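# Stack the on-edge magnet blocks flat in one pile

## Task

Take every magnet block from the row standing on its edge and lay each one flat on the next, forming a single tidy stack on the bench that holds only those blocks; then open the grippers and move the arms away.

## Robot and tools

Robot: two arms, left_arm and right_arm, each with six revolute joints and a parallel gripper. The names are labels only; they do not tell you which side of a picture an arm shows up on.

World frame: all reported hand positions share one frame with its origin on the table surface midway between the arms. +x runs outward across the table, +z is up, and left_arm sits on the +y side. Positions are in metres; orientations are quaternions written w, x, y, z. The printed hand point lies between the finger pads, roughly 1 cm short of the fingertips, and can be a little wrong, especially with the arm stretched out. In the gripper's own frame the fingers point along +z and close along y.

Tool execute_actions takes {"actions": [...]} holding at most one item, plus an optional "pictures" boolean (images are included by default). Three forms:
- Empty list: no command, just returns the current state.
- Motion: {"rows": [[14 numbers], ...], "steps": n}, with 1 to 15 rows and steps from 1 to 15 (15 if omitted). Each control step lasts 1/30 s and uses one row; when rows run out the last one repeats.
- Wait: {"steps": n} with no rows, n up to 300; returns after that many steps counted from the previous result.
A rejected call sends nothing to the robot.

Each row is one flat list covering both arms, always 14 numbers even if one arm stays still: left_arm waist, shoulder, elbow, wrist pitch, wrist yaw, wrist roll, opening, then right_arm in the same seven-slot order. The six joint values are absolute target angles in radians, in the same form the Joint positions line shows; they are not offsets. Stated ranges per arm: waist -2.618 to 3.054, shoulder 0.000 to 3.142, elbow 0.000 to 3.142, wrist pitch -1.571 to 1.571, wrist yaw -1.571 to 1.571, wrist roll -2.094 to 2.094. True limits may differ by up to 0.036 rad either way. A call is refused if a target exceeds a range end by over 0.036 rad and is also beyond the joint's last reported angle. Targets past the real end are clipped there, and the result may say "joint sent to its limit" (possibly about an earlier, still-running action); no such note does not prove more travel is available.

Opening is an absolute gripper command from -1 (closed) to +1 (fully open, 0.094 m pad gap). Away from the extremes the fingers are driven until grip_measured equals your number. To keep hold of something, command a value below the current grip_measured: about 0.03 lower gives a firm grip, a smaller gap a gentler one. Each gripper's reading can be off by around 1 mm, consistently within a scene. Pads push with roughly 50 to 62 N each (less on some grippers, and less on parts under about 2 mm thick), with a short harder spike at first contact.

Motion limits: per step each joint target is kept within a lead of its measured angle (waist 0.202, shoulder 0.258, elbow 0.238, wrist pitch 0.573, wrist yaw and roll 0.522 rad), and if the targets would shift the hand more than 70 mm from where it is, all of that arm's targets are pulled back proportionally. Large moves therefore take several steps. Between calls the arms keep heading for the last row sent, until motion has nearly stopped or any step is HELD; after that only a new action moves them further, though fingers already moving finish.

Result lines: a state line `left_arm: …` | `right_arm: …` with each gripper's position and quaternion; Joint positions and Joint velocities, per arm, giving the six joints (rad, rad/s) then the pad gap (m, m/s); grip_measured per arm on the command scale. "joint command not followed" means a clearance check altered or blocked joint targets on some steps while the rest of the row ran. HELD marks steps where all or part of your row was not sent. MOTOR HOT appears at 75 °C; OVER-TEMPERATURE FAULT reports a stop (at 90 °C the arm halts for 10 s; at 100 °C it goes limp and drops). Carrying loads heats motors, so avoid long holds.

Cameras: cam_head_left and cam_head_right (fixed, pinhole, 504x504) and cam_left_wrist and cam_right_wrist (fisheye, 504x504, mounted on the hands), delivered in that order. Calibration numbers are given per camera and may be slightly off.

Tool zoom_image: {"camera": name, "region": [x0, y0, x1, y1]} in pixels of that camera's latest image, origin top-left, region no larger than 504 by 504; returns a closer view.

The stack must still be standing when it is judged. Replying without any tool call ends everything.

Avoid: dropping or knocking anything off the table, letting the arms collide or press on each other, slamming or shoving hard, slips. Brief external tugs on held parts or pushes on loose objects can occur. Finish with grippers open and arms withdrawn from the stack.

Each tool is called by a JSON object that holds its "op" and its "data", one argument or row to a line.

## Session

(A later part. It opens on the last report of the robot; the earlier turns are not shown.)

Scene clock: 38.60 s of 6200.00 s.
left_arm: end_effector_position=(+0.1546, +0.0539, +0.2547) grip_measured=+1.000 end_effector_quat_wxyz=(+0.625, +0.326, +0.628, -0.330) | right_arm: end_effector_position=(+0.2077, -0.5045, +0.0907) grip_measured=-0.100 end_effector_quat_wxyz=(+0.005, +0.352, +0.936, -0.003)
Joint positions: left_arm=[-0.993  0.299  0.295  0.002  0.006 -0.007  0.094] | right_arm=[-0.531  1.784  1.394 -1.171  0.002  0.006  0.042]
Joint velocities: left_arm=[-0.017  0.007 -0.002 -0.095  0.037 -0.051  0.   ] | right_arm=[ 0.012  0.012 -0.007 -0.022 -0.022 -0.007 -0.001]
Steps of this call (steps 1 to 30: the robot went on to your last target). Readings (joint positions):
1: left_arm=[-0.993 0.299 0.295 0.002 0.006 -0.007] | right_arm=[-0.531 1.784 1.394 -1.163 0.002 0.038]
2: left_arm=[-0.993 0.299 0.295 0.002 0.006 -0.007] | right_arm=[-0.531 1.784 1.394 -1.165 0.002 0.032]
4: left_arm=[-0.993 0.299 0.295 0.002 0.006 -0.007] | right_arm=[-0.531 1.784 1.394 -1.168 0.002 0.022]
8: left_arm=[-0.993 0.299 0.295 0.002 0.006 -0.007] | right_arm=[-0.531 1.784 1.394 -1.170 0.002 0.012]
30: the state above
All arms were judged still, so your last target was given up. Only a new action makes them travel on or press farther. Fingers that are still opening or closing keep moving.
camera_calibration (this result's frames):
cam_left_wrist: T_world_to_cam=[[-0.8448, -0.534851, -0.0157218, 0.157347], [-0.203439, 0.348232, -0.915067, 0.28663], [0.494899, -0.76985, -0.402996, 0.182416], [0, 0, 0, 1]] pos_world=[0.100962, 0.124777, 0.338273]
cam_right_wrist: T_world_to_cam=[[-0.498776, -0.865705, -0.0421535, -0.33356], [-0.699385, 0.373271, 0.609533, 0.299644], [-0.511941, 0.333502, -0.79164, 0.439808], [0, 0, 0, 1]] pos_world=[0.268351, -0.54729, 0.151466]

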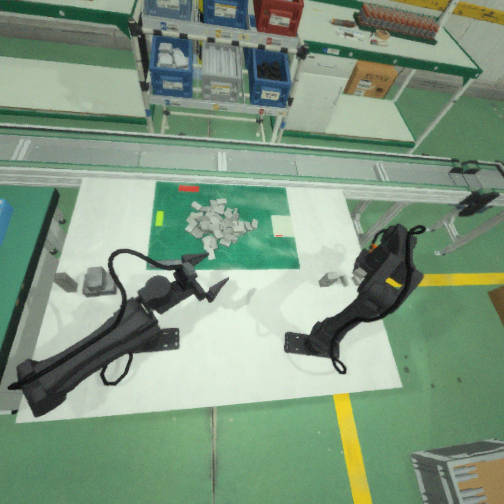

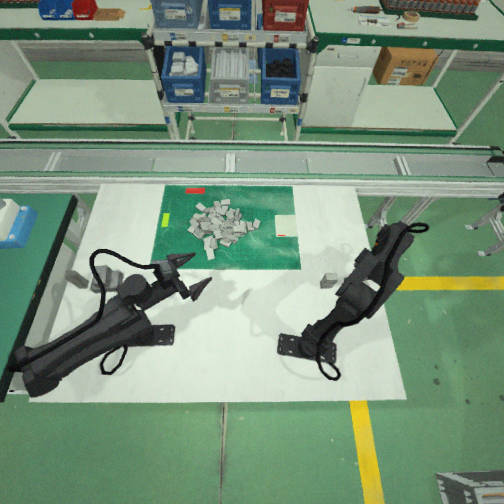

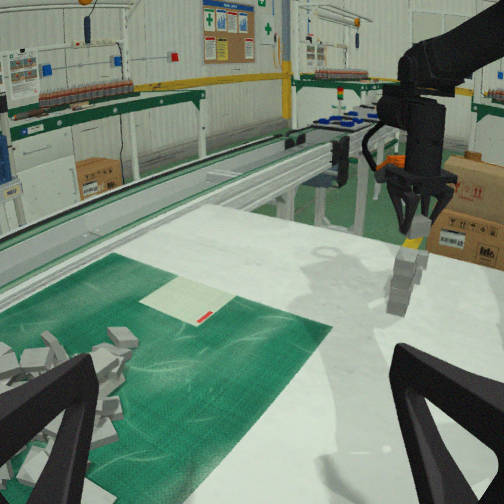

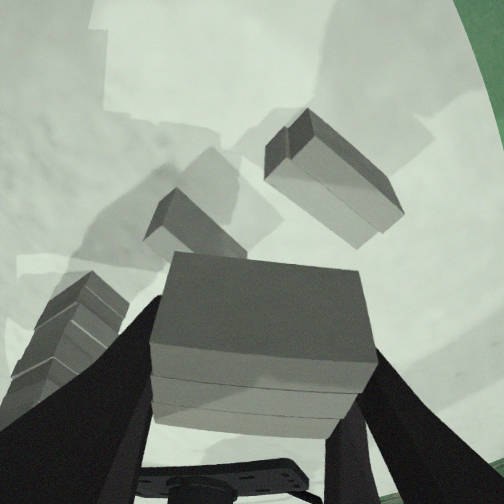

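{"op": "execute_actions", "data": {
  "actions": [
    {"rows":[[-1.0,0.3,0.3,0,0,0,1,-0.54,1.6,1.4,0.2,0,0.0,-0.5]]}
  ],
  "pictures": false
}}

{"op": "execute_actions", "data": {
  "actions": [
    {"rows":[[-1.0,0.3,0.3,0,0,0,1,0.13,1.6,1.4,0.2,0,0.0,-0.5]]}
  ],
  "pictures": false
}}

{"op": "execute_actions", "data": {
  "actions": [
    {"rows":[[-1.0,0.3,0.3,0,0,0,1,0.13,2.3,0.8,1.5,0,0.0,-0.5]]}
  ],
  "pictures": false
}}

{"op": "execute_actions", "data": {
  "actions": [
    {"steps":45}
  ]
}}

Scene clock: 44.20 s of 6200.00 s.
left_arm: end_effector_position=(+0.1546, +0.0539, +0.2547) grip_measured=+1.000 end_effector_quat_wxyz=(+0.625, +0.326, +0.628, -0.330) | right_arm: end_effector_position=(+0.3318, -0.6121, +0.2209) grip_measured=-0.100 end_effector_quat_wxyz=(+0.416, +0.316, +0.838, -0.155)
Joint positions: left_arm=[-0.993  0.299  0.295  0.002  0.006 -0.007  0.094] | right_arm=[-0.531  1.655  1.374 -0.37   0.002  0.006  0.042]
Joint velocities: left_arm=[-0.022  0.022 -0.012 -0.007  0.066 -0.066  0.   ] | right_arm=[ 0.002 -0.002  0.002  1.414 -0.022 -0.007  0.   ]
Steps of this call (steps 1 to 90: nothing new was sent; then 2.10 s passed at rest; steps 91 to 105: all 15 steps of this action). Readings (joint positions):
91: left_arm=[-0.993 0.299 0.295 0.002 0.006 -0.007] | right_arm=[-0.531 1.775 1.388 -1.146 0.002 0.006]
92: left_arm=[-0.993 0.299 0.295 0.002 0.006 -0.007] | right_arm=[-0.531 1.760 1.377 -1.096 0.002 0.006]
94: left_arm=[-0.993 0.299 0.295 0.002 0.006 -0.007] | right_arm=[-0.531 1.726 1.374 -0.991 0.002 0.006]
98: left_arm=[-0.993 0.299 0.295 0.002 0.006 -0.007] | right_arm=[-0.531 1.671 1.374 -0.758 0.002 0.006]
105: the state above

Scene clock: 44.70 s of 6200.00 s.
left_arm: end_effector_position=(+0.1546, +0.0539, +0.2547) grip_measured=+1.000 end_effector_quat_wxyz=(+0.625, +0.326, +0.628, -0.330) | right_arm: end_effector_position=(+0.4776, -0.4205, +0.3062) grip_measured=-0.100 end_effector_quat_wxyz=(+0.602, +0.103, +0.788, -0.078)
Joint positions: left_arm=[-0.993  0.299  0.295  0.002  0.006 -0.007  0.094] | right_arm=[-0.06   1.655  1.374  0.015  0.014  0.006  0.042]
Joint velocities: left_arm=[-0.007  0.002 -0.017 -0.081 -0.037  0.022  0.   ] | right_arm=[ 1.155 -0.002  0.012  0.3    0.007 -0.037 -0.001]
Steps of this call (steps 1 to 15: all 15 steps of this action). Readings (joint positions):
1: left_arm=[-0.993 0.299 0.295 0.002 0.006 -0.007] | right_arm=[-0.524 1.655 1.374 -0.323 0.007 0.006]
2: left_arm=[-0.993 0.299 0.295 0.002 0.006 -0.007] | right_arm=[-0.510 1.655 1.374 -0.282 0.015 0.006]
4: left_arm=[-0.993 0.299 0.295 0.002 0.006 -0.007] | right_arm=[-0.463 1.655 1.374 -0.210 0.019 0.006]
8: left_arm=[-0.993 0.299 0.295 0.002 0.006 -0.007] | right_arm=[-0.332 1.655 1.374 -0.100 0.019 0.006]
15: the state above

Scene clock: 45.20 s of 6200.00 s.
left_arm: end_effector_position=(+0.1546, +0.0539, +0.2547) grip_measured=+1.000 end_effector_quat_wxyz=(+0.625, +0.326, +0.628, -0.330) | right_arm: end_effector_position=(+0.4843, -0.3180, +0.0292) grip_measured=-0.102 end_effector_quat_wxyz=(+0.620, +0.016, +0.784, -0.020)
Joint positions: left_arm=[-0.993  0.299  0.295  0.002  0.006 -0.007  0.094] | right_arm=[ 0.127  2.269  0.839  1.198 -0.004 -0.013  0.042]
Joint velocities: left_arm=[ 0.012  0.002 -0.012 -0.051 -0.007 -0.037  0.   ] | right_arm=[-0.002  0.447 -0.535  1.956 -0.022  0.081  0.001]
Steps of this call (steps 1 to 15: all 15 steps of this action). Readings (joint positions):
1: left_arm=[-0.993 0.299 0.295 0.002 0.006 -0.007] | right_arm=[-0.023 1.664 1.361 0.052 0.012 0.006]
2: left_arm=[-0.993 0.299 0.295 0.002 0.006 -0.007] | right_arm=[0.012 1.677 1.340 0.122 0.007 0.006]
4: left_arm=[-0.993 0.299 0.295 0.002 0.006 -0.007] | right_arm=[0.064 1.733 1.287 0.258 0.001 0.006]
8: left_arm=[-0.993 0.299 0.295 0.002 0.006 -0.007] | right_arm=[0.117 1.915 1.133 0.523 -0.005 0.006]
15: the state above

Scene clock: 46.70 s of 6200.00 s.
left_arm: end_effector_position=(+0.1546, +0.0539, +0.2547) grip_measured=+1.000 end_effector_quat_wxyz=(+0.625, +0.326, +0.628, -0.330) | right_arm: end_effector_position=(+0.4797, -0.3178, +0.0544) grip_measured=-0.102 end_effector_quat_wxyz=(+0.679, +0.017, +0.734, -0.020)
Joint positions: left_arm=[-0.993  0.299  0.295  0.002  0.006 -0.007  0.094] | right_arm=[ 0.127  2.307  0.8    1.429 -0.004 -0.006  0.042]
Joint velocities: left_arm=[-0.017 -0.012 -0.022  0.051  0.051  0.007  0.   ] | right_arm=[-0.007 -0.002  0.002  0.037 -0.037 -0.022  0.   ]
Steps of this call (steps 1 to 30: the robot went on to your last target; steps 31 to 45: nothing new was sent). Readings (joint positions):
1: left_arm=[-0.993 0.299 0.295 0.002 0.006 -0.007] | right_arm=[0.127 2.282 0.824 1.254 -0.004 -0.013]
2: left_arm=[-0.993 0.299 0.295 0.002 0.006 -0.007] | right_arm=[0.127 2.291 0.813 1.293 -0.004 -0.012]
4: left_arm=[-0.993 0.299 0.295 0.002 0.006 -0.007] | right_arm=[0.127 2.303 0.803 1.339 -0.004 -0.010]
8: left_arm=[-0.993 0.299 0.295 0.002 0.006 -0.007] | right_arm=[0.127 2.307 0.800 1.388 -0.004 -0.008]
45: the state above
All arms were judged still, so your last target was given up. Only a new action makes them travel on or press farther. Fingers that are still opening or closing keep moving.
camera_calibration (this result's frames):
cam_left_wrist: T_world_to_cam=[[-0.8448, -0.534851, -0.0157218, 0.157347], [-0.203439, 0.348232, -0.915067, 0.28663], [0.494899, -0.76985, -0.402996, 0.182416], [0, 0, 0, 1]] pos_world=[0.100962, 0.124777, 0.338273]
cam_right_wrist: T_world_to_cam=[[0.010769, -0.980336, 0.19704, -0.331588], [-0.683618, -0.151026, -0.714043, 0.340094], [0.729761, -0.12701, -0.671802, -0.260517], [0, 0, 0, 1]] pos_world=[0.426181, -0.306793, 0.133162]

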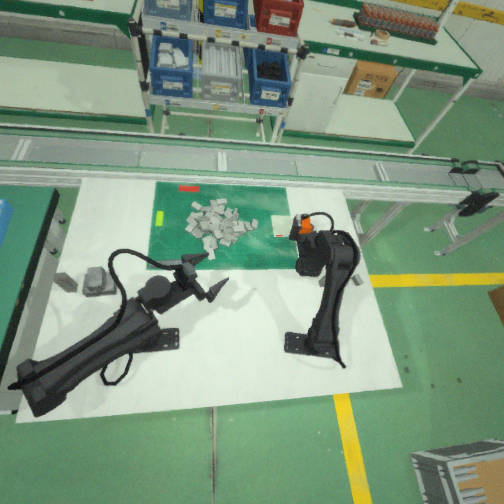

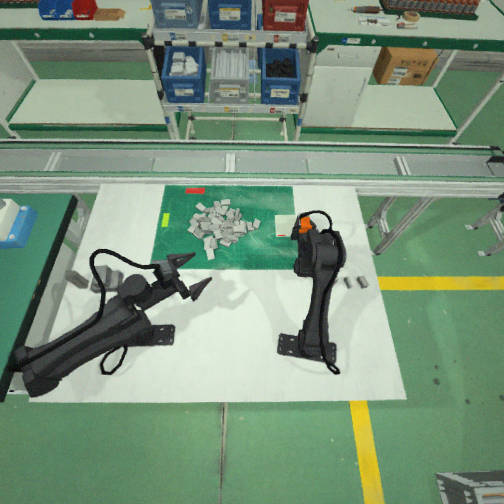

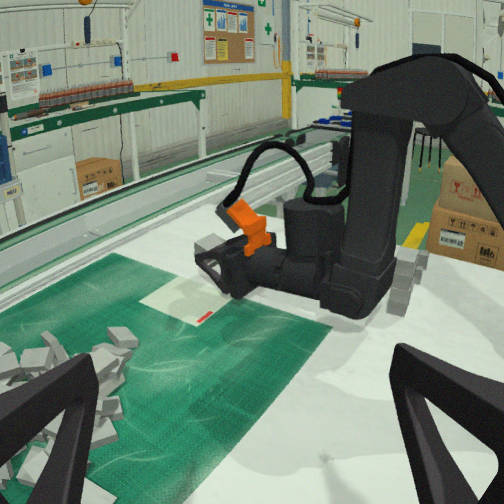

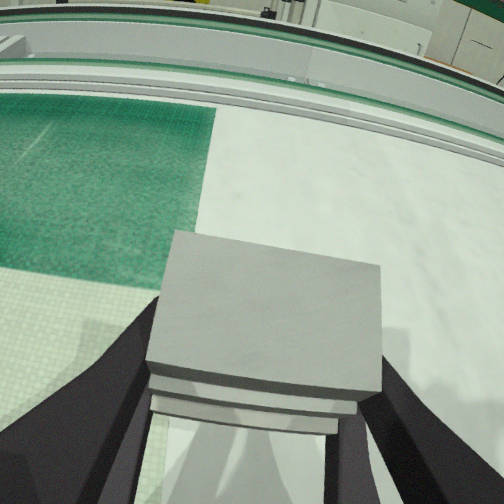

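{"op": "execute_actions", "data": {
  "actions": [
    {"rows":[[-1.0,0.3,0.3,0,0,0,1,0.04,2.3,0.8,1.5,0,0.0,-0.5]],"steps":8}
  ],
  "pictures": false
}}

{"op": "execute_actions", "data": {
  "actions": [
    {"rows":[[-1.0,0.3,0.3,0,0,0,1,0.04,2.42,0.92,1.45,0,0.0,-0.5]]}
  ],
  "pictures": false
}}

{"op": "execute_actions", "data": {
  "actions": [
    {"steps":30}
  ]
}}

{"op": "zoom_image", "data": {
  "camera": "cam_left_wrist",
  "region": [150,180,350,330]
}}

Scene clock: 51.63 s of 6200.00 s.
left_arm: end_effector_position=(+0.1546, +0.0539, +0.2547) grip_measured=+1.000 end_effector_quat_wxyz=(+0.625, +0.326, +0.628, -0.330) | right_arm: end_effector_position=(+0.4747, -0.3674, +0.0544) grip_measured=-0.102 end_effector_quat_wxyz=(+0.677, +0.054, +0.732, -0.053)
Joint positions: left_arm=[-0.993  0.299  0.295  0.002  0.006 -0.007  0.094] | right_arm=[ 0.033  2.307  0.8    1.429  0.002 -0.005  0.042]
Joint velocities: left_arm=[-0.002 -0.012  0.017  0.037 -0.051 -0.007  0.   ] | right_arm=[-0.051  0.002 -0.012 -0.022  0.066 -0.022  0.001]
Steps of this call (steps 1 to 90: nothing new was sent; then 1.67 s passed at rest; steps 91 to 98: all 8 steps of this action). Readings (joint positions):
91: left_arm=[-0.993 0.299 0.295 0.002 0.006 -0.007] | right_arm=[0.120 2.307 0.800 1.429 -0.008 -0.006]
92: left_arm=[-0.993 0.299 0.295 0.002 0.006 -0.007] | right_arm=[0.109 2.307 0.800 1.429 -0.014 -0.006]
94: left_arm=[-0.993 0.299 0.295 0.002 0.006 -0.007] | right_arm=[0.075 2.307 0.800 1.429 -0.013 -0.006]
98: the state above

Scene clock: 52.13 s of 6200.00 s.
left_arm: end_effector_position=(+0.1546, +0.0539, +0.2547) grip_measured=+1.000 end_effector_quat_wxyz=(+0.625, +0.326, +0.628, -0.330) | right_arm: end_effector_position=(+0.4934, -0.3700, +0.0399) grip_measured=-0.102 end_effector_quat_wxyz=(+0.683, +0.051, +0.727, -0.055)
Joint positions: left_arm=[-0.993  0.299  0.295  0.002  0.006 -0.007  0.094] | right_arm=[ 0.034  2.406  0.9    1.445  0.003 -0.01   0.042]
Joint velocities: left_arm=[ 0.002 -0.007  0.002  0.022 -0.007  0.007  0.   ] | right_arm=[-0.022 -0.007 -0.002  0.007  0.051  0.007 -0.   ]
Steps of this call (steps 1 to 15: all 15 steps of this action). Readings (joint positions):
1: left_arm=[-0.993 0.299 0.295 0.002 0.006 -0.007] | right_arm=[0.033 2.320 0.812 1.433 0.003 -0.005]
2: left_arm=[-0.993 0.299 0.295 0.002 0.006 -0.007] | right_arm=[0.033 2.348 0.844 1.440 0.003 -0.005]
4: left_arm=[-0.993 0.299 0.295 0.002 0.006 -0.007] | right_arm=[0.033 2.398 0.892 1.436 0.003 -0.009]
8: left_arm=[-0.993 0.299 0.295 0.002 0.006 -0.007] | right_arm=[0.034 2.406 0.900 1.445 0.003 -0.010]
15: the state above

Scene clock: 53.13 s of 6200.00 s.
left_arm: end_effector_position=(+0.1546, +0.0539, +0.2547) grip_measured=+1.000 end_effector_quat_wxyz=(+0.625, +0.326, +0.628, -0.330) | right_arm: end_effector_position=(+0.4934, -0.3700, +0.0399) grip_measured=-0.102 end_effector_quat_wxyz=(+0.683, +0.051, +0.727, -0.055)
Joint positions: left_arm=[-0.993  0.299  0.295  0.002  0.006 -0.007  0.094] | right_arm=[ 0.034  2.406  0.9    1.445  0.003 -0.01   0.042]
Joint velocities: left_arm=[-0.017 -0.012 -0.007 -0.022  0.022  0.022  0.   ] | right_arm=[-0.012 -0.002  0.007 -0.051 -0.051 -0.037 -0.001]
Steps of this call (steps 1 to 15: the robot went on to your last target; steps 16 to 30: nothing new was sent). Readings (joint positions):
1: left_arm=[-0.993 0.299 0.295 0.002 0.006 -0.007] | right_arm=[0.034 2.406 0.900 1.445 0.003 -0.010]
2: left_arm=[-0.993 0.299 0.295 0.002 0.006 -0.007] | right_arm=[0.034 2.406 0.900 1.445 0.003 -0.010]
4: left_arm=[-0.993 0.299 0.295 0.002 0.006 -0.007] | right_arm=[0.034 2.406 0.900 1.445 0.003 -0.010]
8: left_arm=[-0.993 0.299 0.295 0.002 0.006 -0.007] | right_arm=[0.034 2.406 0.900 1.445 0.003 -0.010]
30: the state above
All arms were judged still, so your last target was given up. Only a new action makes them travel on or press farther. Fingers that are still opening or closing keep moving.
camera_calibration (this result's frames):
cam_left_wrist: T_world_to_cam=[[-0.8448, -0.534851, -0.0157218, 0.157347], [-0.203439, 0.348232, -0.915067, 0.28663], [0.494899, -0.76985, -0.402996, 0.182416], [0, 0, 0, 1]] pos_world=[0.100962, 0.124777, 0.338273]
cam_right_wrist: T_world_to_cam=[[-0.0899015, -0.975127, 0.202598, -0.328719], [-0.684097, -0.0873806, -0.724138, 0.355467], [0.723829, -0.203697, -0.659226, -0.312777], [0, 0, 0, 1]] pos_world=[0.440019, -0.353194, 0.117814]

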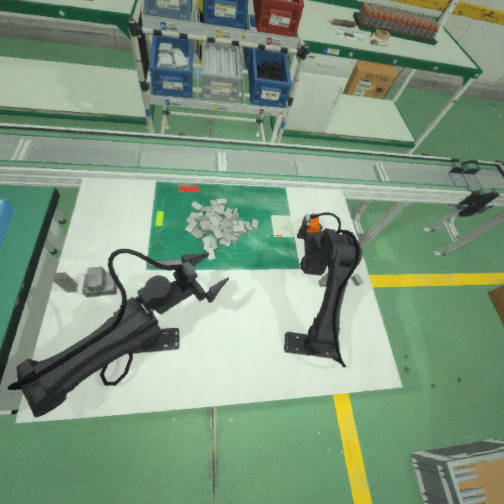

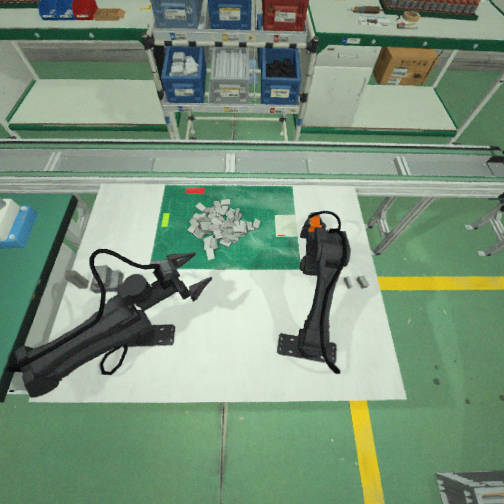

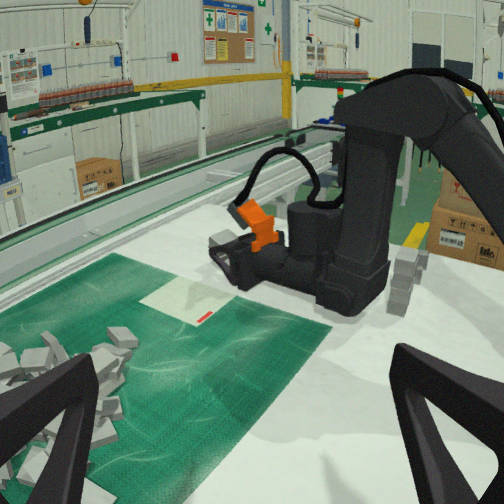

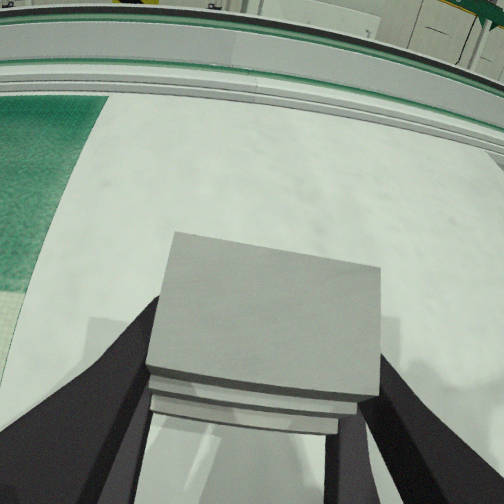

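Region (150, 180, 350, 330) of cam_left_wrist's 504x504 image, scaled by 2.520, with more detail than that image has; it fills the top 378 rows of this view, and the rest is white.

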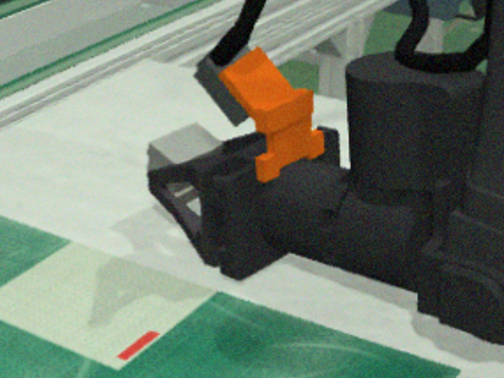

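{"op": "execute_actions", "data": {
  "actions": [
    {"rows":[[-1.0,0.3,0.3,0,0,0,1,0.04,2.1,0.75,1.3,0,0.0,-0.5]]}
  ],
  "pictures": false
}}

{"op": "execute_actions", "data": {
  "actions": [
    {"rows":[[-1.0,0.3,0.3,0,0,0,1,0.04,2.1,0.75,1.03,0,0.0,-0.5]]}
  ],
  "pictures": false
}}

{"op": "execute_actions", "data": {
  "actions": [
    {"steps":30}
  ]
}}

{"op": "zoom_image", "data": {
  "camera": "cam_left_wrist",
  "region": [150,180,350,330]
}}

Scene clock: 57.93 s of 6200.00 s.
left_arm: end_effector_position=(+0.1546, +0.0539, +0.2547) grip_measured=+1.000 end_effector_quat_wxyz=(+0.625, +0.326, +0.628, -0.330) | right_arm: end_effector_position=(+0.4655, -0.3658, +0.0941) grip_measured=-0.102 end_effector_quat_wxyz=(+0.669, +0.054, +0.740, -0.053)
Joint positions: left_arm=[-0.993  0.299  0.295  0.002  0.006 -0.007  0.094] | right_arm=[ 0.034  2.103  0.743  1.259  0.003 -0.006  0.042]
Joint velocities: left_arm=[ 0.012 -0.027 -0.022 -0.081 -0.066  0.081  0.   ] | right_arm=[-0.007 -0.002 -0.007 -0.139  0.022 -0.007 -0.   ]
Steps of this call (steps 1 to 90: nothing new was sent; then 1.30 s passed at rest; steps 91 to 105: all 15 steps of this action). Readings (joint positions):
91: left_arm=[-0.993 0.299 0.295 0.002 0.006 -0.007] | right_arm=[0.034 2.377 0.882 1.419 0.003 -0.011]
92: left_arm=[-0.993 0.299 0.295 0.002 0.006 -0.007] | right_arm=[0.034 2.312 0.830 1.355 0.003 -0.010]
94: left_arm=[-0.993 0.299 0.295 0.002 0.006 -0.007] | right_arm=[0.034 2.191 0.751 1.293 0.003 -0.008]
98: left_arm=[-0.993 0.299 0.295 0.002 0.006 -0.007] | right_arm=[0.034 2.105 0.743 1.301 0.003 -0.007]
105: the state above

Scene clock: 58.43 s of 6200.00 s.
left_arm: end_effector_position=(+0.1546, +0.0539, +0.2547) grip_measured=+1.000 end_effector_quat_wxyz=(+0.625, +0.326, +0.628, -0.330) | right_arm: end_effector_position=(+0.4493, -0.3634, +0.0256) grip_measured=-0.102 end_effector_quat_wxyz=(+0.559, +0.060, +0.826, -0.044)
Joint positions: left_arm=[-0.993  0.299  0.295  0.002  0.006 -0.007  0.094] | right_arm=[ 0.034  2.109  0.744  0.985  0.003 -0.006  0.042]
Joint velocities: left_arm=[-0.002 -0.012  0.002 -0.051 -0.022  0.007  0.   ] | right_arm=[ 0.012 -0.017  0.007  0.007  0.022  0.022  0.   ]
Steps of this call (steps 1 to 15: all 15 steps of this action). Readings (joint positions):
1: left_arm=[-0.993 0.299 0.295 0.002 0.006 -0.007] | right_arm=[0.034 2.103 0.743 1.236 0.003 -0.006]
2: left_arm=[-0.993 0.299 0.295 0.002 0.006 -0.007] | right_arm=[0.034 2.101 0.744 1.201 0.003 -0.006]
4: left_arm=[-0.993 0.299 0.295 0.002 0.006 -0.007] | right_arm=[0.034 2.103 0.744 1.120 0.003 -0.006]
8: left_arm=[-0.993 0.299 0.295 0.002 0.006 -0.007] | right_arm=[0.034 2.109 0.744 1.020 0.003 -0.006]
15: the state above

Scene clock: 59.43 s of 6200.00 s.
left_arm: end_effector_position=(+0.1546, +0.0539, +0.2547) grip_measured=+1.000 end_effector_quat_wxyz=(+0.625, +0.326, +0.628, -0.330) | right_arm: end_effector_position=(+0.4491, -0.3633, +0.0249) grip_measured=-0.102 end_effector_quat_wxyz=(+0.558, +0.060, +0.826, -0.044)
Joint positions: left_arm=[-0.993  0.299  0.295  0.002  0.006 -0.007  0.094] | right_arm=[ 0.034  2.109  0.744  0.982  0.003 -0.006  0.042]
Joint velocities: left_arm=[-0.002  0.007  0.012 -0.051 -0.007  0.007  0.   ] | right_arm=[-0.007  0.002 -0.017 -0.007 -0.022 -0.066 -0.002]
Steps of this call (steps 1 to 15: the robot went on to your last target; steps 16 to 30: nothing new was sent). Readings (joint positions):
1: left_arm=[-0.993 0.299 0.295 0.002 0.006 -0.007] | right_arm=[0.034 2.109 0.744 0.985 0.003 -0.006]
2: left_arm=[-0.993 0.299 0.295 0.002 0.006 -0.007] | right_arm=[0.034 2.109 0.744 0.984 0.003 -0.006]
4: left_arm=[-0.993 0.299 0.295 0.002 0.006 -0.007] | right_arm=[0.034 2.109 0.744 0.983 0.003 -0.006]
8: left_arm=[-0.993 0.299 0.295 0.002 0.006 -0.007] | right_arm=[0.034 2.109 0.744 0.982 0.003 -0.006]
30: the state above
All arms were judged still, so your last target was given up. Only a new action makes them travel on or press farther. Fingers that are still opening or closing keep moving.
camera_calibration (this result's frames):
cam_left_wrist: T_world_to_cam=[[-0.8448, -0.534851, -0.0157218, 0.157347], [-0.203439, 0.348232, -0.915067, 0.28663], [0.494899, -0.76985, -0.402996, 0.182416], [0, 0, 0, 1]] pos_world=[0.100962, 0.124777, 0.338273]
cam_right_wrist: T_world_to_cam=[[-0.0312729, -0.984876, 0.170416, -0.352236], [-0.876408, -0.0549544, -0.478424, 0.406858], [0.480553, -0.164316, -0.861434, -0.160627], [0, 0, 0, 1]] pos_world=[0.422748, -0.350943, 0.116307]

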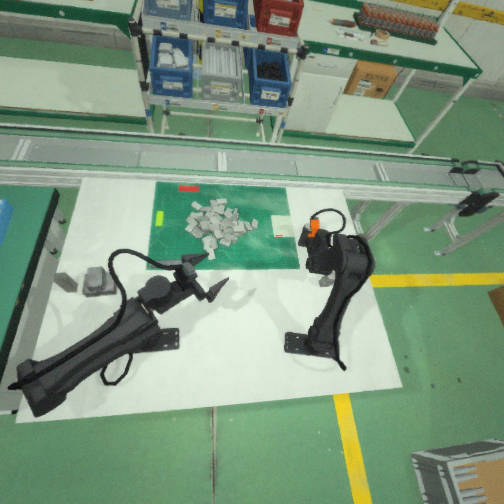

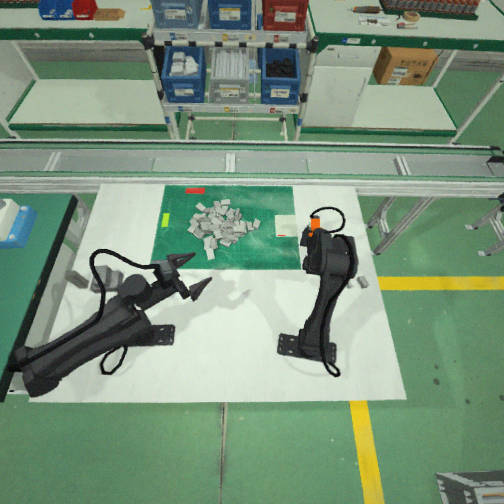

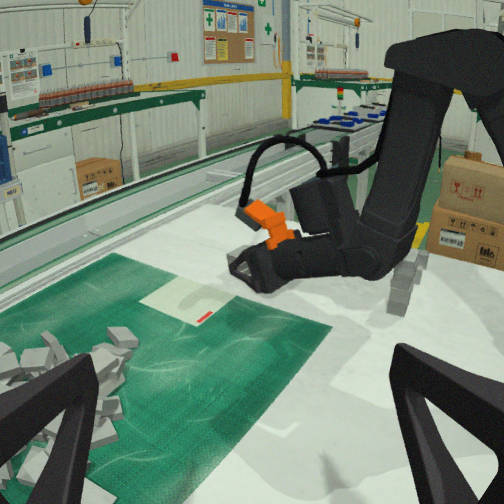

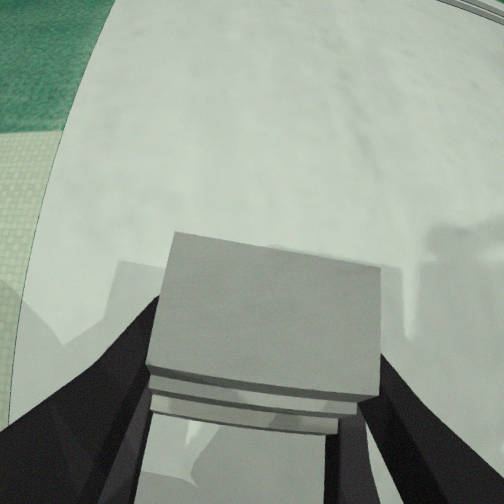

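Region (150, 180, 350, 330) of cam_left_wrist's 504x504 image, scaled by 2.520, with more detail than that image has; it fills the top 378 rows of this view, and the rest is white.

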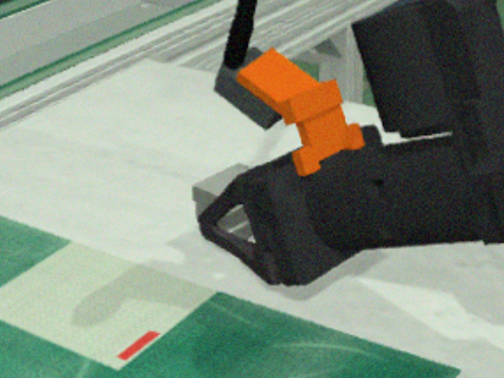

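Slightly lower, release, then lift.

{"op": "execute_actions", "data": {
  "actions": [
    {"rows":[[-1.0,0.3,0.3,0,0,0,1,0.04,2.1,0.75,0.99,0,0.0,-0.5]]}
  ],
  "pictures": false
}}

{"op": "execute_actions", "data": {
  "actions": [
    {"rows":[[-1.0,0.3,0.3,0,0,0,1,0.04,2.1,0.75,0.99,0,0.0,0.6]]}
  ],
  "pictures": false
}}

{"op": "execute_actions", "data": {
  "actions": [
    {"rows":[[-1.0,0.3,0.3,0,0,0,1,0.04,1.9,0.75,0.7,0,0.0,0.6]]}
  ],
  "pictures": false
}}

{"op": "execute_actions", "data": {
  "actions": [
    {"steps":20}
  ]
}}

{"op": "zoom_image", "data": {
  "camera": "cam_left_wrist",
  "region": [150,180,350,330]
}}

Scene clock: 63.47 s of 6200.00 s.
left_arm: end_effector_position=(+0.1546, +0.0539, +0.2547) grip_measured=+1.000 end_effector_quat_wxyz=(+0.625, +0.326, +0.628, -0.330) | right_arm: end_effector_position=(+0.4472, -0.3630, +0.0203) grip_measured=-0.102 end_effector_quat_wxyz=(+0.550, +0.060, +0.832, -0.044)
Joint positions: left_arm=[-0.993  0.299  0.295  0.002  0.006 -0.007  0.094] | right_arm=[ 0.034  2.109  0.744  0.962  0.003 -0.006  0.042]
Joint velocities: left_arm=[ 0.007 -0.007  0.002 -0.037  0.081 -0.037  0.   ] | right_arm=[ 0.007 -0.002 -0.007 -0.007 -0.051  0.022 -0.   ]
Steps of this call (steps 1 to 90: nothing new was sent; then 0.53 s passed at rest; steps 91 to 105: all 15 steps of this action). Readings (joint positions):
91: left_arm=[-0.993 0.299 0.295 0.002 0.006 -0.007] | right_arm=[0.034 2.109 0.744 0.979 0.003 -0.006]
92: left_arm=[-0.993 0.299 0.295 0.002 0.006 -0.007] | right_arm=[0.034 2.109 0.744 0.975 0.003 -0.006]
94: left_arm=[-0.993 0.299 0.295 0.002 0.006 -0.007] | right_arm=[0.034 2.109 0.744 0.964 0.003 -0.006]
98: left_arm=[-0.993 0.299 0.295 0.002 0.006 -0.007] | right_arm=[0.034 2.109 0.744 0.962 0.003 -0.006]
105: the state above

Scene clock: 63.97 s of 6200.00 s.
left_arm: end_effector_position=(+0.1546, +0.0539, +0.2547) grip_measured=+1.000 end_effector_quat_wxyz=(+0.625, +0.326, +0.628, -0.330) | right_arm: end_effector_position=(+0.4494, -0.3634, +0.0259) grip_measured=+0.598 end_effector_quat_wxyz=(+0.560, +0.060, +0.825, -0.045)
Joint positions: left_arm=[-0.993  0.299  0.295  0.002  0.006 -0.007  0.094] | right_arm=[ 0.034  2.109  0.744  0.987  0.003 -0.006  0.075]
Joint velocities: left_arm=[ 0.007 -0.027 -0.002 -0.051 -0.022  0.007  0.   ] | right_arm=[ 0.002 -0.007 -0.002  0.007  0.081 -0.022 -0.   ]
Steps of this call (steps 1 to 15: all 15 steps of this action). Readings (joint positions):
1: left_arm=[-0.993 0.299 0.295 0.002 0.006 -0.007] | right_arm=[0.034 2.109 0.744 0.963 0.003 -0.006]
2: left_arm=[-0.993 0.299 0.295 0.002 0.006 -0.007] | right_arm=[0.034 2.109 0.744 0.967 0.003 -0.006]
4: left_arm=[-0.993 0.299 0.295 0.002 0.006 -0.007] | right_arm=[0.034 2.109 0.744 0.976 0.003 -0.006]
8: left_arm=[-0.993 0.299 0.295 0.002 0.006 -0.007] | right_arm=[0.034 2.109 0.744 0.983 0.003 -0.006]
15: the state above

Scene clock: 64.47 s of 6200.00 s.
left_arm: end_effector_position=(+0.1546, +0.0539, +0.2547) grip_measured=+1.000 end_effector_quat_wxyz=(+0.625, +0.326, +0.628, -0.330) | right_arm: end_effector_position=(+0.4410, -0.3621, +0.0703) grip_measured=+0.598 end_effector_quat_wxyz=(+0.544, +0.061, +0.836, -0.043)
Joint positions: left_arm=[-0.993  0.299  0.295  0.002  0.006 -0.007  0.094] | right_arm=[ 0.034  1.892  0.747  0.729  0.003 -0.006  0.075]
Joint velocities: left_arm=[-0.012  0.012  0.002  0.022 -0.037  0.051  0.   ] | right_arm=[ 0.002 -0.017  0.007 -0.022 -0.007  0.022  0.001]
Steps of this call (steps 1 to 15: all 15 steps of this action). Readings (joint positions):
1: left_arm=[-0.993 0.299 0.295 0.002 0.006 -0.007] | right_arm=[0.034 2.086 0.744 0.945 0.003 -0.006]
2: left_arm=[-0.993 0.299 0.295 0.002 0.006 -0.007] | right_arm=[0.034 2.041 0.738 0.869 0.003 -0.006]
4: left_arm=[-0.993 0.299 0.295 0.002 0.006 -0.007] | right_arm=[0.034 1.955 0.737 0.803 0.003 -0.006]
8: left_arm=[-0.993 0.299 0.295 0.002 0.006 -0.007] | right_arm=[0.034 1.892 0.747 0.789 0.003 -0.006]
15: the state above

Scene clock: 65.13 s of 6200.00 s.
left_arm: end_effector_position=(+0.1546, +0.0539, +0.2547) grip_measured=+1.000 end_effector_quat_wxyz=(+0.625, +0.326, +0.628, -0.330) | right_arm: end_effector_position=(+0.4397, -0.3619, +0.0674) grip_measured=+0.598 end_effector_quat_wxyz=(+0.539, +0.061, +0.839, -0.043)
Joint positions: left_arm=[-0.993  0.299  0.295  0.002  0.006 -0.007  0.094] | right_arm=[ 0.034  1.892  0.747  0.716  0.003 -0.006  0.075]
Joint velocities: left_arm=[-0.002  0.002 -0.022 -0.022  0.051 -0.007  0.   ] | right_arm=[ 0.012  0.002  0.007  0.037  0.022  0.081 -0.   ]
Steps of this call (steps 1 to 20: the robot went on to your last target). Readings (joint positions):
1: left_arm=[-0.993 0.299 0.295 0.002 0.006 -0.007] | right_arm=[0.034 1.892 0.747 0.726 0.003 -0.006]
2: left_arm=[-0.993 0.299 0.295 0.002 0.006 -0.007] | right_arm=[0.034 1.892 0.747 0.724 0.003 -0.006]
4: left_arm=[-0.993 0.299 0.295 0.002 0.006 -0.007] | right_arm=[0.034 1.892 0.747 0.721 0.003 -0.006]
8: left_arm=[-0.993 0.299 0.295 0.002 0.006 -0.007] | right_arm=[0.034 1.892 0.747 0.718 0.003 -0.006]
20: the state above
camera_calibration (this result's frames):
cam_left_wrist: T_world_to_cam=[[-0.8448, -0.534851, -0.0157218, 0.157347], [-0.203439, 0.348232, -0.915067, 0.28663], [0.494899, -0.76985, -0.402996, 0.182416], [0, 0, 0, 1]] pos_world=[0.100962, 0.124777, 0.338273]
cam_right_wrist: T_world_to_cam=[[-0.0236184, -0.986026, 0.16491, -0.36179], [-0.897334, -0.0518107, -0.4383, 0.426691], [0.44072, -0.158332, -0.883571, -0.0981688], [0, 0, 0, 1]] pos_world=[0.417604, -0.350171, 0.159942]

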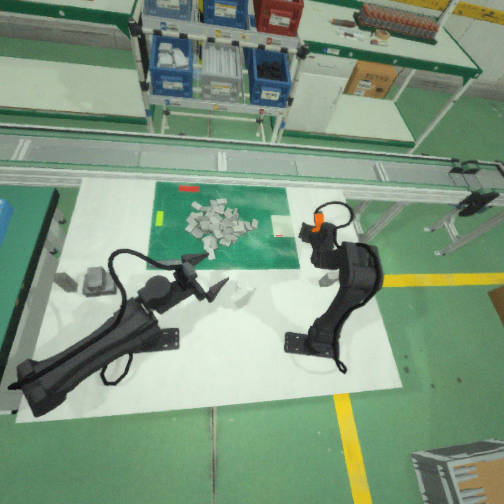

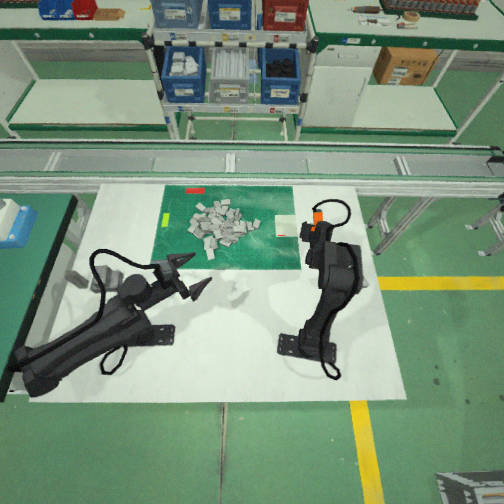

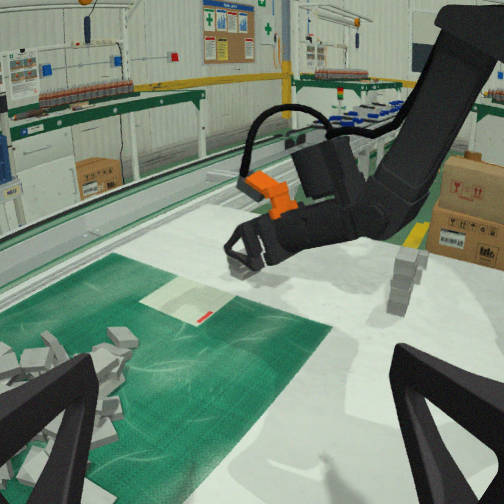

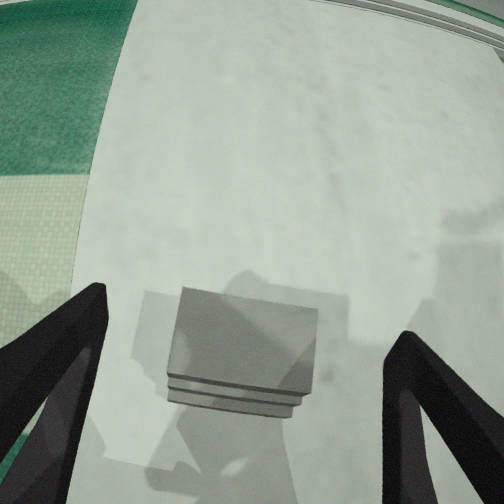

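Region (150, 180, 350, 330) of cam_left_wrist's 504x504 image, scaled by 2.520, with more detail than that image has; it fills the top 378 rows of this view, and the rest is white.

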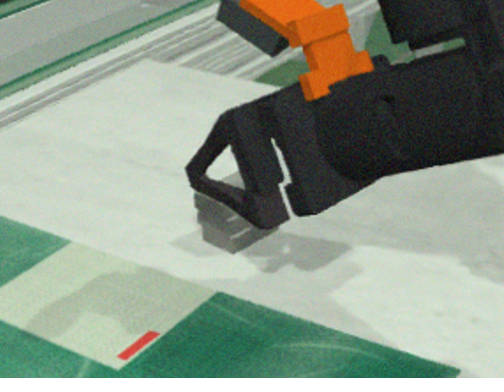

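{"op": "execute_actions", "data": {
  "actions": [
    {"rows":[[-1.0,0.3,0.3,0,0,0,1,-0.61,1.7,1.45,-1.1,0,0.79,1]]}
  ],
  "pictures": false
}}

{"op": "execute_actions", "data": {
  "actions": [
    {"steps":30}
  ],
  "pictures": false
}}

{"op": "execute_actions", "data": {
  "actions": [
    {"rows":[[-1.0,0.3,0.3,0,0,0,1,-0.61,1.83,1.46,-1.18,0,0.79,1]]}
  ],
  "pictures": false
}}

{"op": "execute_actions", "data": {
  "actions": [
    {"rows":[[-1.0,0.3,0.3,0,0,0,1,-0.61,1.88,1.21,-0.88,0,0.79,1]]}
  ],
  "pictures": false
}}

{"op": "execute_actions", "data": {
  "actions": [
    {"steps":20}
  ]
}}

Scene clock: 75.83 s of 6200.00 s.
left_arm: end_effector_position=(+0.1546, +0.0539, +0.2547) grip_measured=+1.000 end_effector_quat_wxyz=(+0.625, +0.326, +0.628, -0.330) | right_arm: end_effector_position=(+0.3258, -0.6400, +0.2184) grip_measured=+1.000 end_effector_quat_wxyz=(+0.443, +0.595, +0.671, -0.016)
Joint positions: left_arm=[-0.993  0.299  0.295  0.002  0.006 -0.007  0.094] | right_arm=[-0.583  1.71   1.427 -0.369 -0.003  0.687  0.094]
Joint velocities: left_arm=[-0.002 -0.002 -0.002  0.022 -0.022  0.066  0.   ] | right_arm=[-0.955 -0.242  0.471 -2.22   0.168  0.491  0.   ]
Steps of this call (steps 1 to 15: the robot went on to your last target; steps 16 to 90: nothing new was sent; then 7.20 s passed at rest; steps 91 to 105: all 15 steps of this action). Readings (joint positions):
91: left_arm=[-0.993 0.299 0.295 0.002 0.006 -0.007] | right_arm=[0.023 1.880 0.765 0.663 -0.004 0.038]
92: left_arm=[-0.993 0.299 0.295 0.002 0.006 -0.007] | right_arm=[0.001 1.862 0.798 0.567 -0.011 0.101]
94: left_arm=[-0.993 0.299 0.295 0.002 0.006 -0.007] | right_arm=[-0.074 1.817 0.884 0.406 -0.013 0.230]
98: left_arm=[-0.993 0.299 0.295 0.002 0.006 -0.007] | right_arm=[-0.258 1.753 1.108 0.113 -0.012 0.474]
105: the state above

Scene clock: 76.83 s of 6200.00 s.
left_arm: end_effector_position=(+0.1546, +0.0539, +0.2547) grip_measured=+1.000 end_effector_quat_wxyz=(+0.625, +0.326, +0.628, -0.330) | right_arm: end_effector_position=(+0.2119, -0.5504, +0.1352) grip_measured=+1.000 end_effector_quat_wxyz=(+0.115, +0.708, +0.697, -0.003)
Joint positions: left_arm=[-0.993  0.299  0.295  0.002  0.006 -0.007  0.094] | right_arm=[-0.618  1.698  1.444 -1.087  0.005  0.785  0.094]
Joint velocities: left_arm=[-0.012 -0.007  0.012  0.037 -0.022 -0.081  0.   ] | right_arm=[ 0.007  0.012  0.002 -0.007  0.022 -0.022  0.   ]
Steps of this call (steps 1 to 30: the robot went on to your last target). Readings (joint positions):
1: left_arm=[-0.993 0.299 0.295 0.002 0.006 -0.007] | right_arm=[-0.610 1.703 1.439 -0.442 0.002 0.704]
2: left_arm=[-0.993 0.299 0.295 0.002 0.006 -0.007] | right_arm=[-0.626 1.698 1.444 -0.514 0.006 0.717]
4: left_arm=[-0.993 0.299 0.295 0.002 0.006 -0.007] | right_arm=[-0.633 1.696 1.444 -0.661 0.008 0.738]
8: left_arm=[-0.993 0.299 0.295 0.002 0.006 -0.007] | right_arm=[-0.620 1.698 1.444 -0.925 0.006 0.767]
30: the state above

Scene clock: 77.33 s of 6200.00 s.
left_arm: end_effector_position=(+0.1546, +0.0539, +0.2547) grip_measured=+1.000 end_effector_quat_wxyz=(+0.625, +0.326, +0.628, -0.330) | right_arm: end_effector_position=(+0.2006, -0.5388, +0.0887) grip_measured=+1.000 end_effector_quat_wxyz=(+0.011, +0.713, +0.701, -0.003)
Joint positions: left_arm=[-0.993  0.299  0.295  0.002  0.006 -0.007  0.094] | right_arm=[-0.618  1.843  1.461 -1.166  0.005  0.786  0.094]
Joint velocities: left_arm=[-0.007 -0.007 -0.017 -0.037 -0.007 -0.022  0.   ] | right_arm=[ 0.007 -0.012 -0.007 -0.007  0.007  0.022  0.   ]
Steps of this call (steps 1 to 15: all 15 steps of this action). Readings (joint positions):
1: left_arm=[-0.993 0.299 0.295 0.002 0.006 -0.007] | right_arm=[-0.618 1.710 1.448 -1.097 0.005 0.785]
2: left_arm=[-0.993 0.299 0.295 0.002 0.006 -0.007] | right_arm=[-0.618 1.730 1.458 -1.112 0.005 0.786]
4: left_arm=[-0.993 0.299 0.295 0.002 0.006 -0.007] | right_arm=[-0.618 1.783 1.461 -1.124 0.005 0.786]
8: left_arm=[-0.993 0.299 0.295 0.002 0.006 -0.007] | right_arm=[-0.618 1.845 1.461 -1.152 0.005 0.786]
15: the state above

Scene clock: 77.83 s of 6200.00 s.
left_arm: end_effector_position=(+0.1546, +0.0539, +0.2547) grip_measured=+1.000 end_effector_quat_wxyz=(+0.625, +0.326, +0.628, -0.330) | right_arm: end_effector_position=(+0.1930, -0.5305, +0.0211) grip_measured=+1.000 end_effector_quat_wxyz=(+0.011, +0.715, +0.699, -0.001)
Joint positions: left_arm=[-0.993  0.299  0.295  0.002  0.006 -0.007  0.094] | right_arm=[-0.619  1.873  1.22  -0.896  0.002  0.79   0.094]
Joint velocities: left_arm=[-0.007  0.007 -0.002 -0.007  0.007 -0.022  0.   ] | right_arm=[-0.002  0.012 -0.007  0.037  0.037 -0.007  0.   ]
Steps of this call (steps 1 to 15: all 15 steps of this action). Readings (joint positions):
1: left_arm=[-0.993 0.299 0.295 0.002 0.006 -0.007] | right_arm=[-0.618 1.839 1.428 -1.123 0.005 0.786]
2: left_arm=[-0.993 0.299 0.295 0.002 0.006 -0.007] | right_arm=[-0.618 1.830 1.370 -1.053 0.005 0.786]
4: left_arm=[-0.993 0.299 0.295 0.002 0.006 -0.007] | right_arm=[-0.618 1.849 1.270 -0.987 0.005 0.786]
8: left_arm=[-0.993 0.299 0.295 0.002 0.006 -0.007] | right_arm=[-0.621 1.871 1.220 -0.936 0.002 0.790]
15: the state above

Scene clock: 78.50 s of 6200.00 s.
left_arm: end_effector_position=(+0.1546, +0.0539, +0.2547) grip_measured=+1.000 end_effector_quat_wxyz=(+0.625, +0.326, +0.628, -0.330) | right_arm: end_effector_position=(+0.1944, -0.5320, +0.0211) grip_measured=+1.000 end_effector_quat_wxyz=(+0.015, +0.715, +0.699, -0.001)
Joint positions: left_arm=[-0.993  0.299  0.295  0.002  0.006 -0.007  0.094] | right_arm=[-0.619  1.873  1.22  -0.888  0.002  0.79   0.094]
Joint velocities: left_arm=[-0.017 -0.017 -0.012 -0.037 -0.051 -0.022  0.   ] | right_arm=[-0.007  0.002 -0.017  0.022  0.037 -0.051  0.   ]
Steps of this call (steps 1 to 15: the robot went on to your last target; steps 16 to 20: nothing new was sent). Readings (joint positions):
1: left_arm=[-0.993 0.299 0.295 0.002 0.006 -0.007] | right_arm=[-0.619 1.873 1.220 -0.894 0.002 0.790]
2: left_arm=[-0.993 0.299 0.295 0.002 0.006 -0.007] | right_arm=[-0.619 1.873 1.220 -0.893 0.002 0.790]
4: left_arm=[-0.993 0.299 0.295 0.002 0.006 -0.007] | right_arm=[-0.619 1.873 1.220 -0.891 0.002 0.790]
8: left_arm=[-0.993 0.299 0.295 0.002 0.006 -0.007] | right_arm=[-0.619 1.873 1.220 -0.889 0.002 0.790]
20: the state above
All arms were judged still, so your last target was given up. Only a new action makes them travel on or press farther. Fingers that are still opening or closing keep moving.
camera_calibration (this result's frames):
cam_left_wrist: T_world_to_cam=[[-0.8448, -0.534851, -0.0157218, 0.157347], [-0.203439, 0.348232, -0.915067, 0.28663], [0.494899, -0.76985, -0.402996, 0.182416], [0, 0, 0, 1]] pos_world=[0.100962, 0.124777, 0.338273]
cam_right_wrist: T_world_to_cam=[[-0.982567, -0.17571, -0.0607239, 0.0945963], [-0.176872, 0.78295, 0.59641, 0.459632], [-0.0572517, 0.596754, -0.80038, 0.438874], [0, 0, 0, 1]] pos_world=[0.19937, -0.605147, 0.082881]

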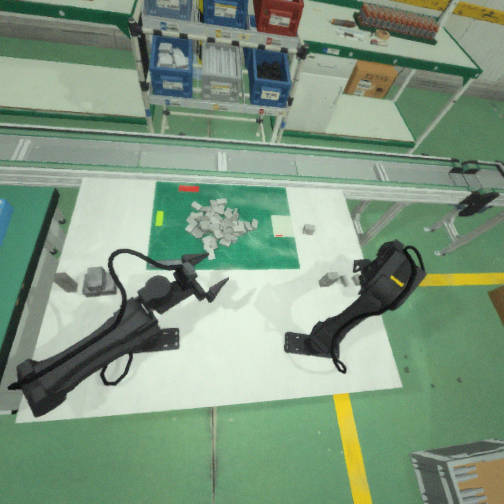

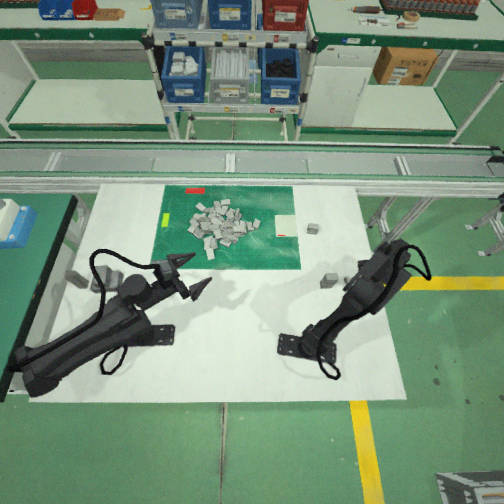

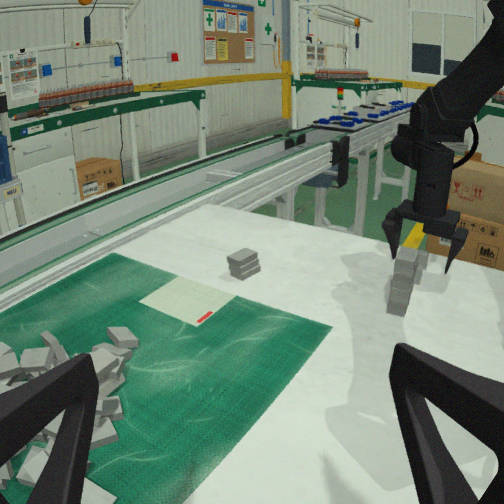

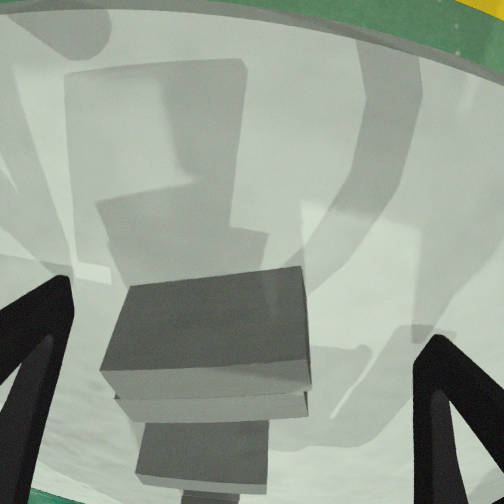

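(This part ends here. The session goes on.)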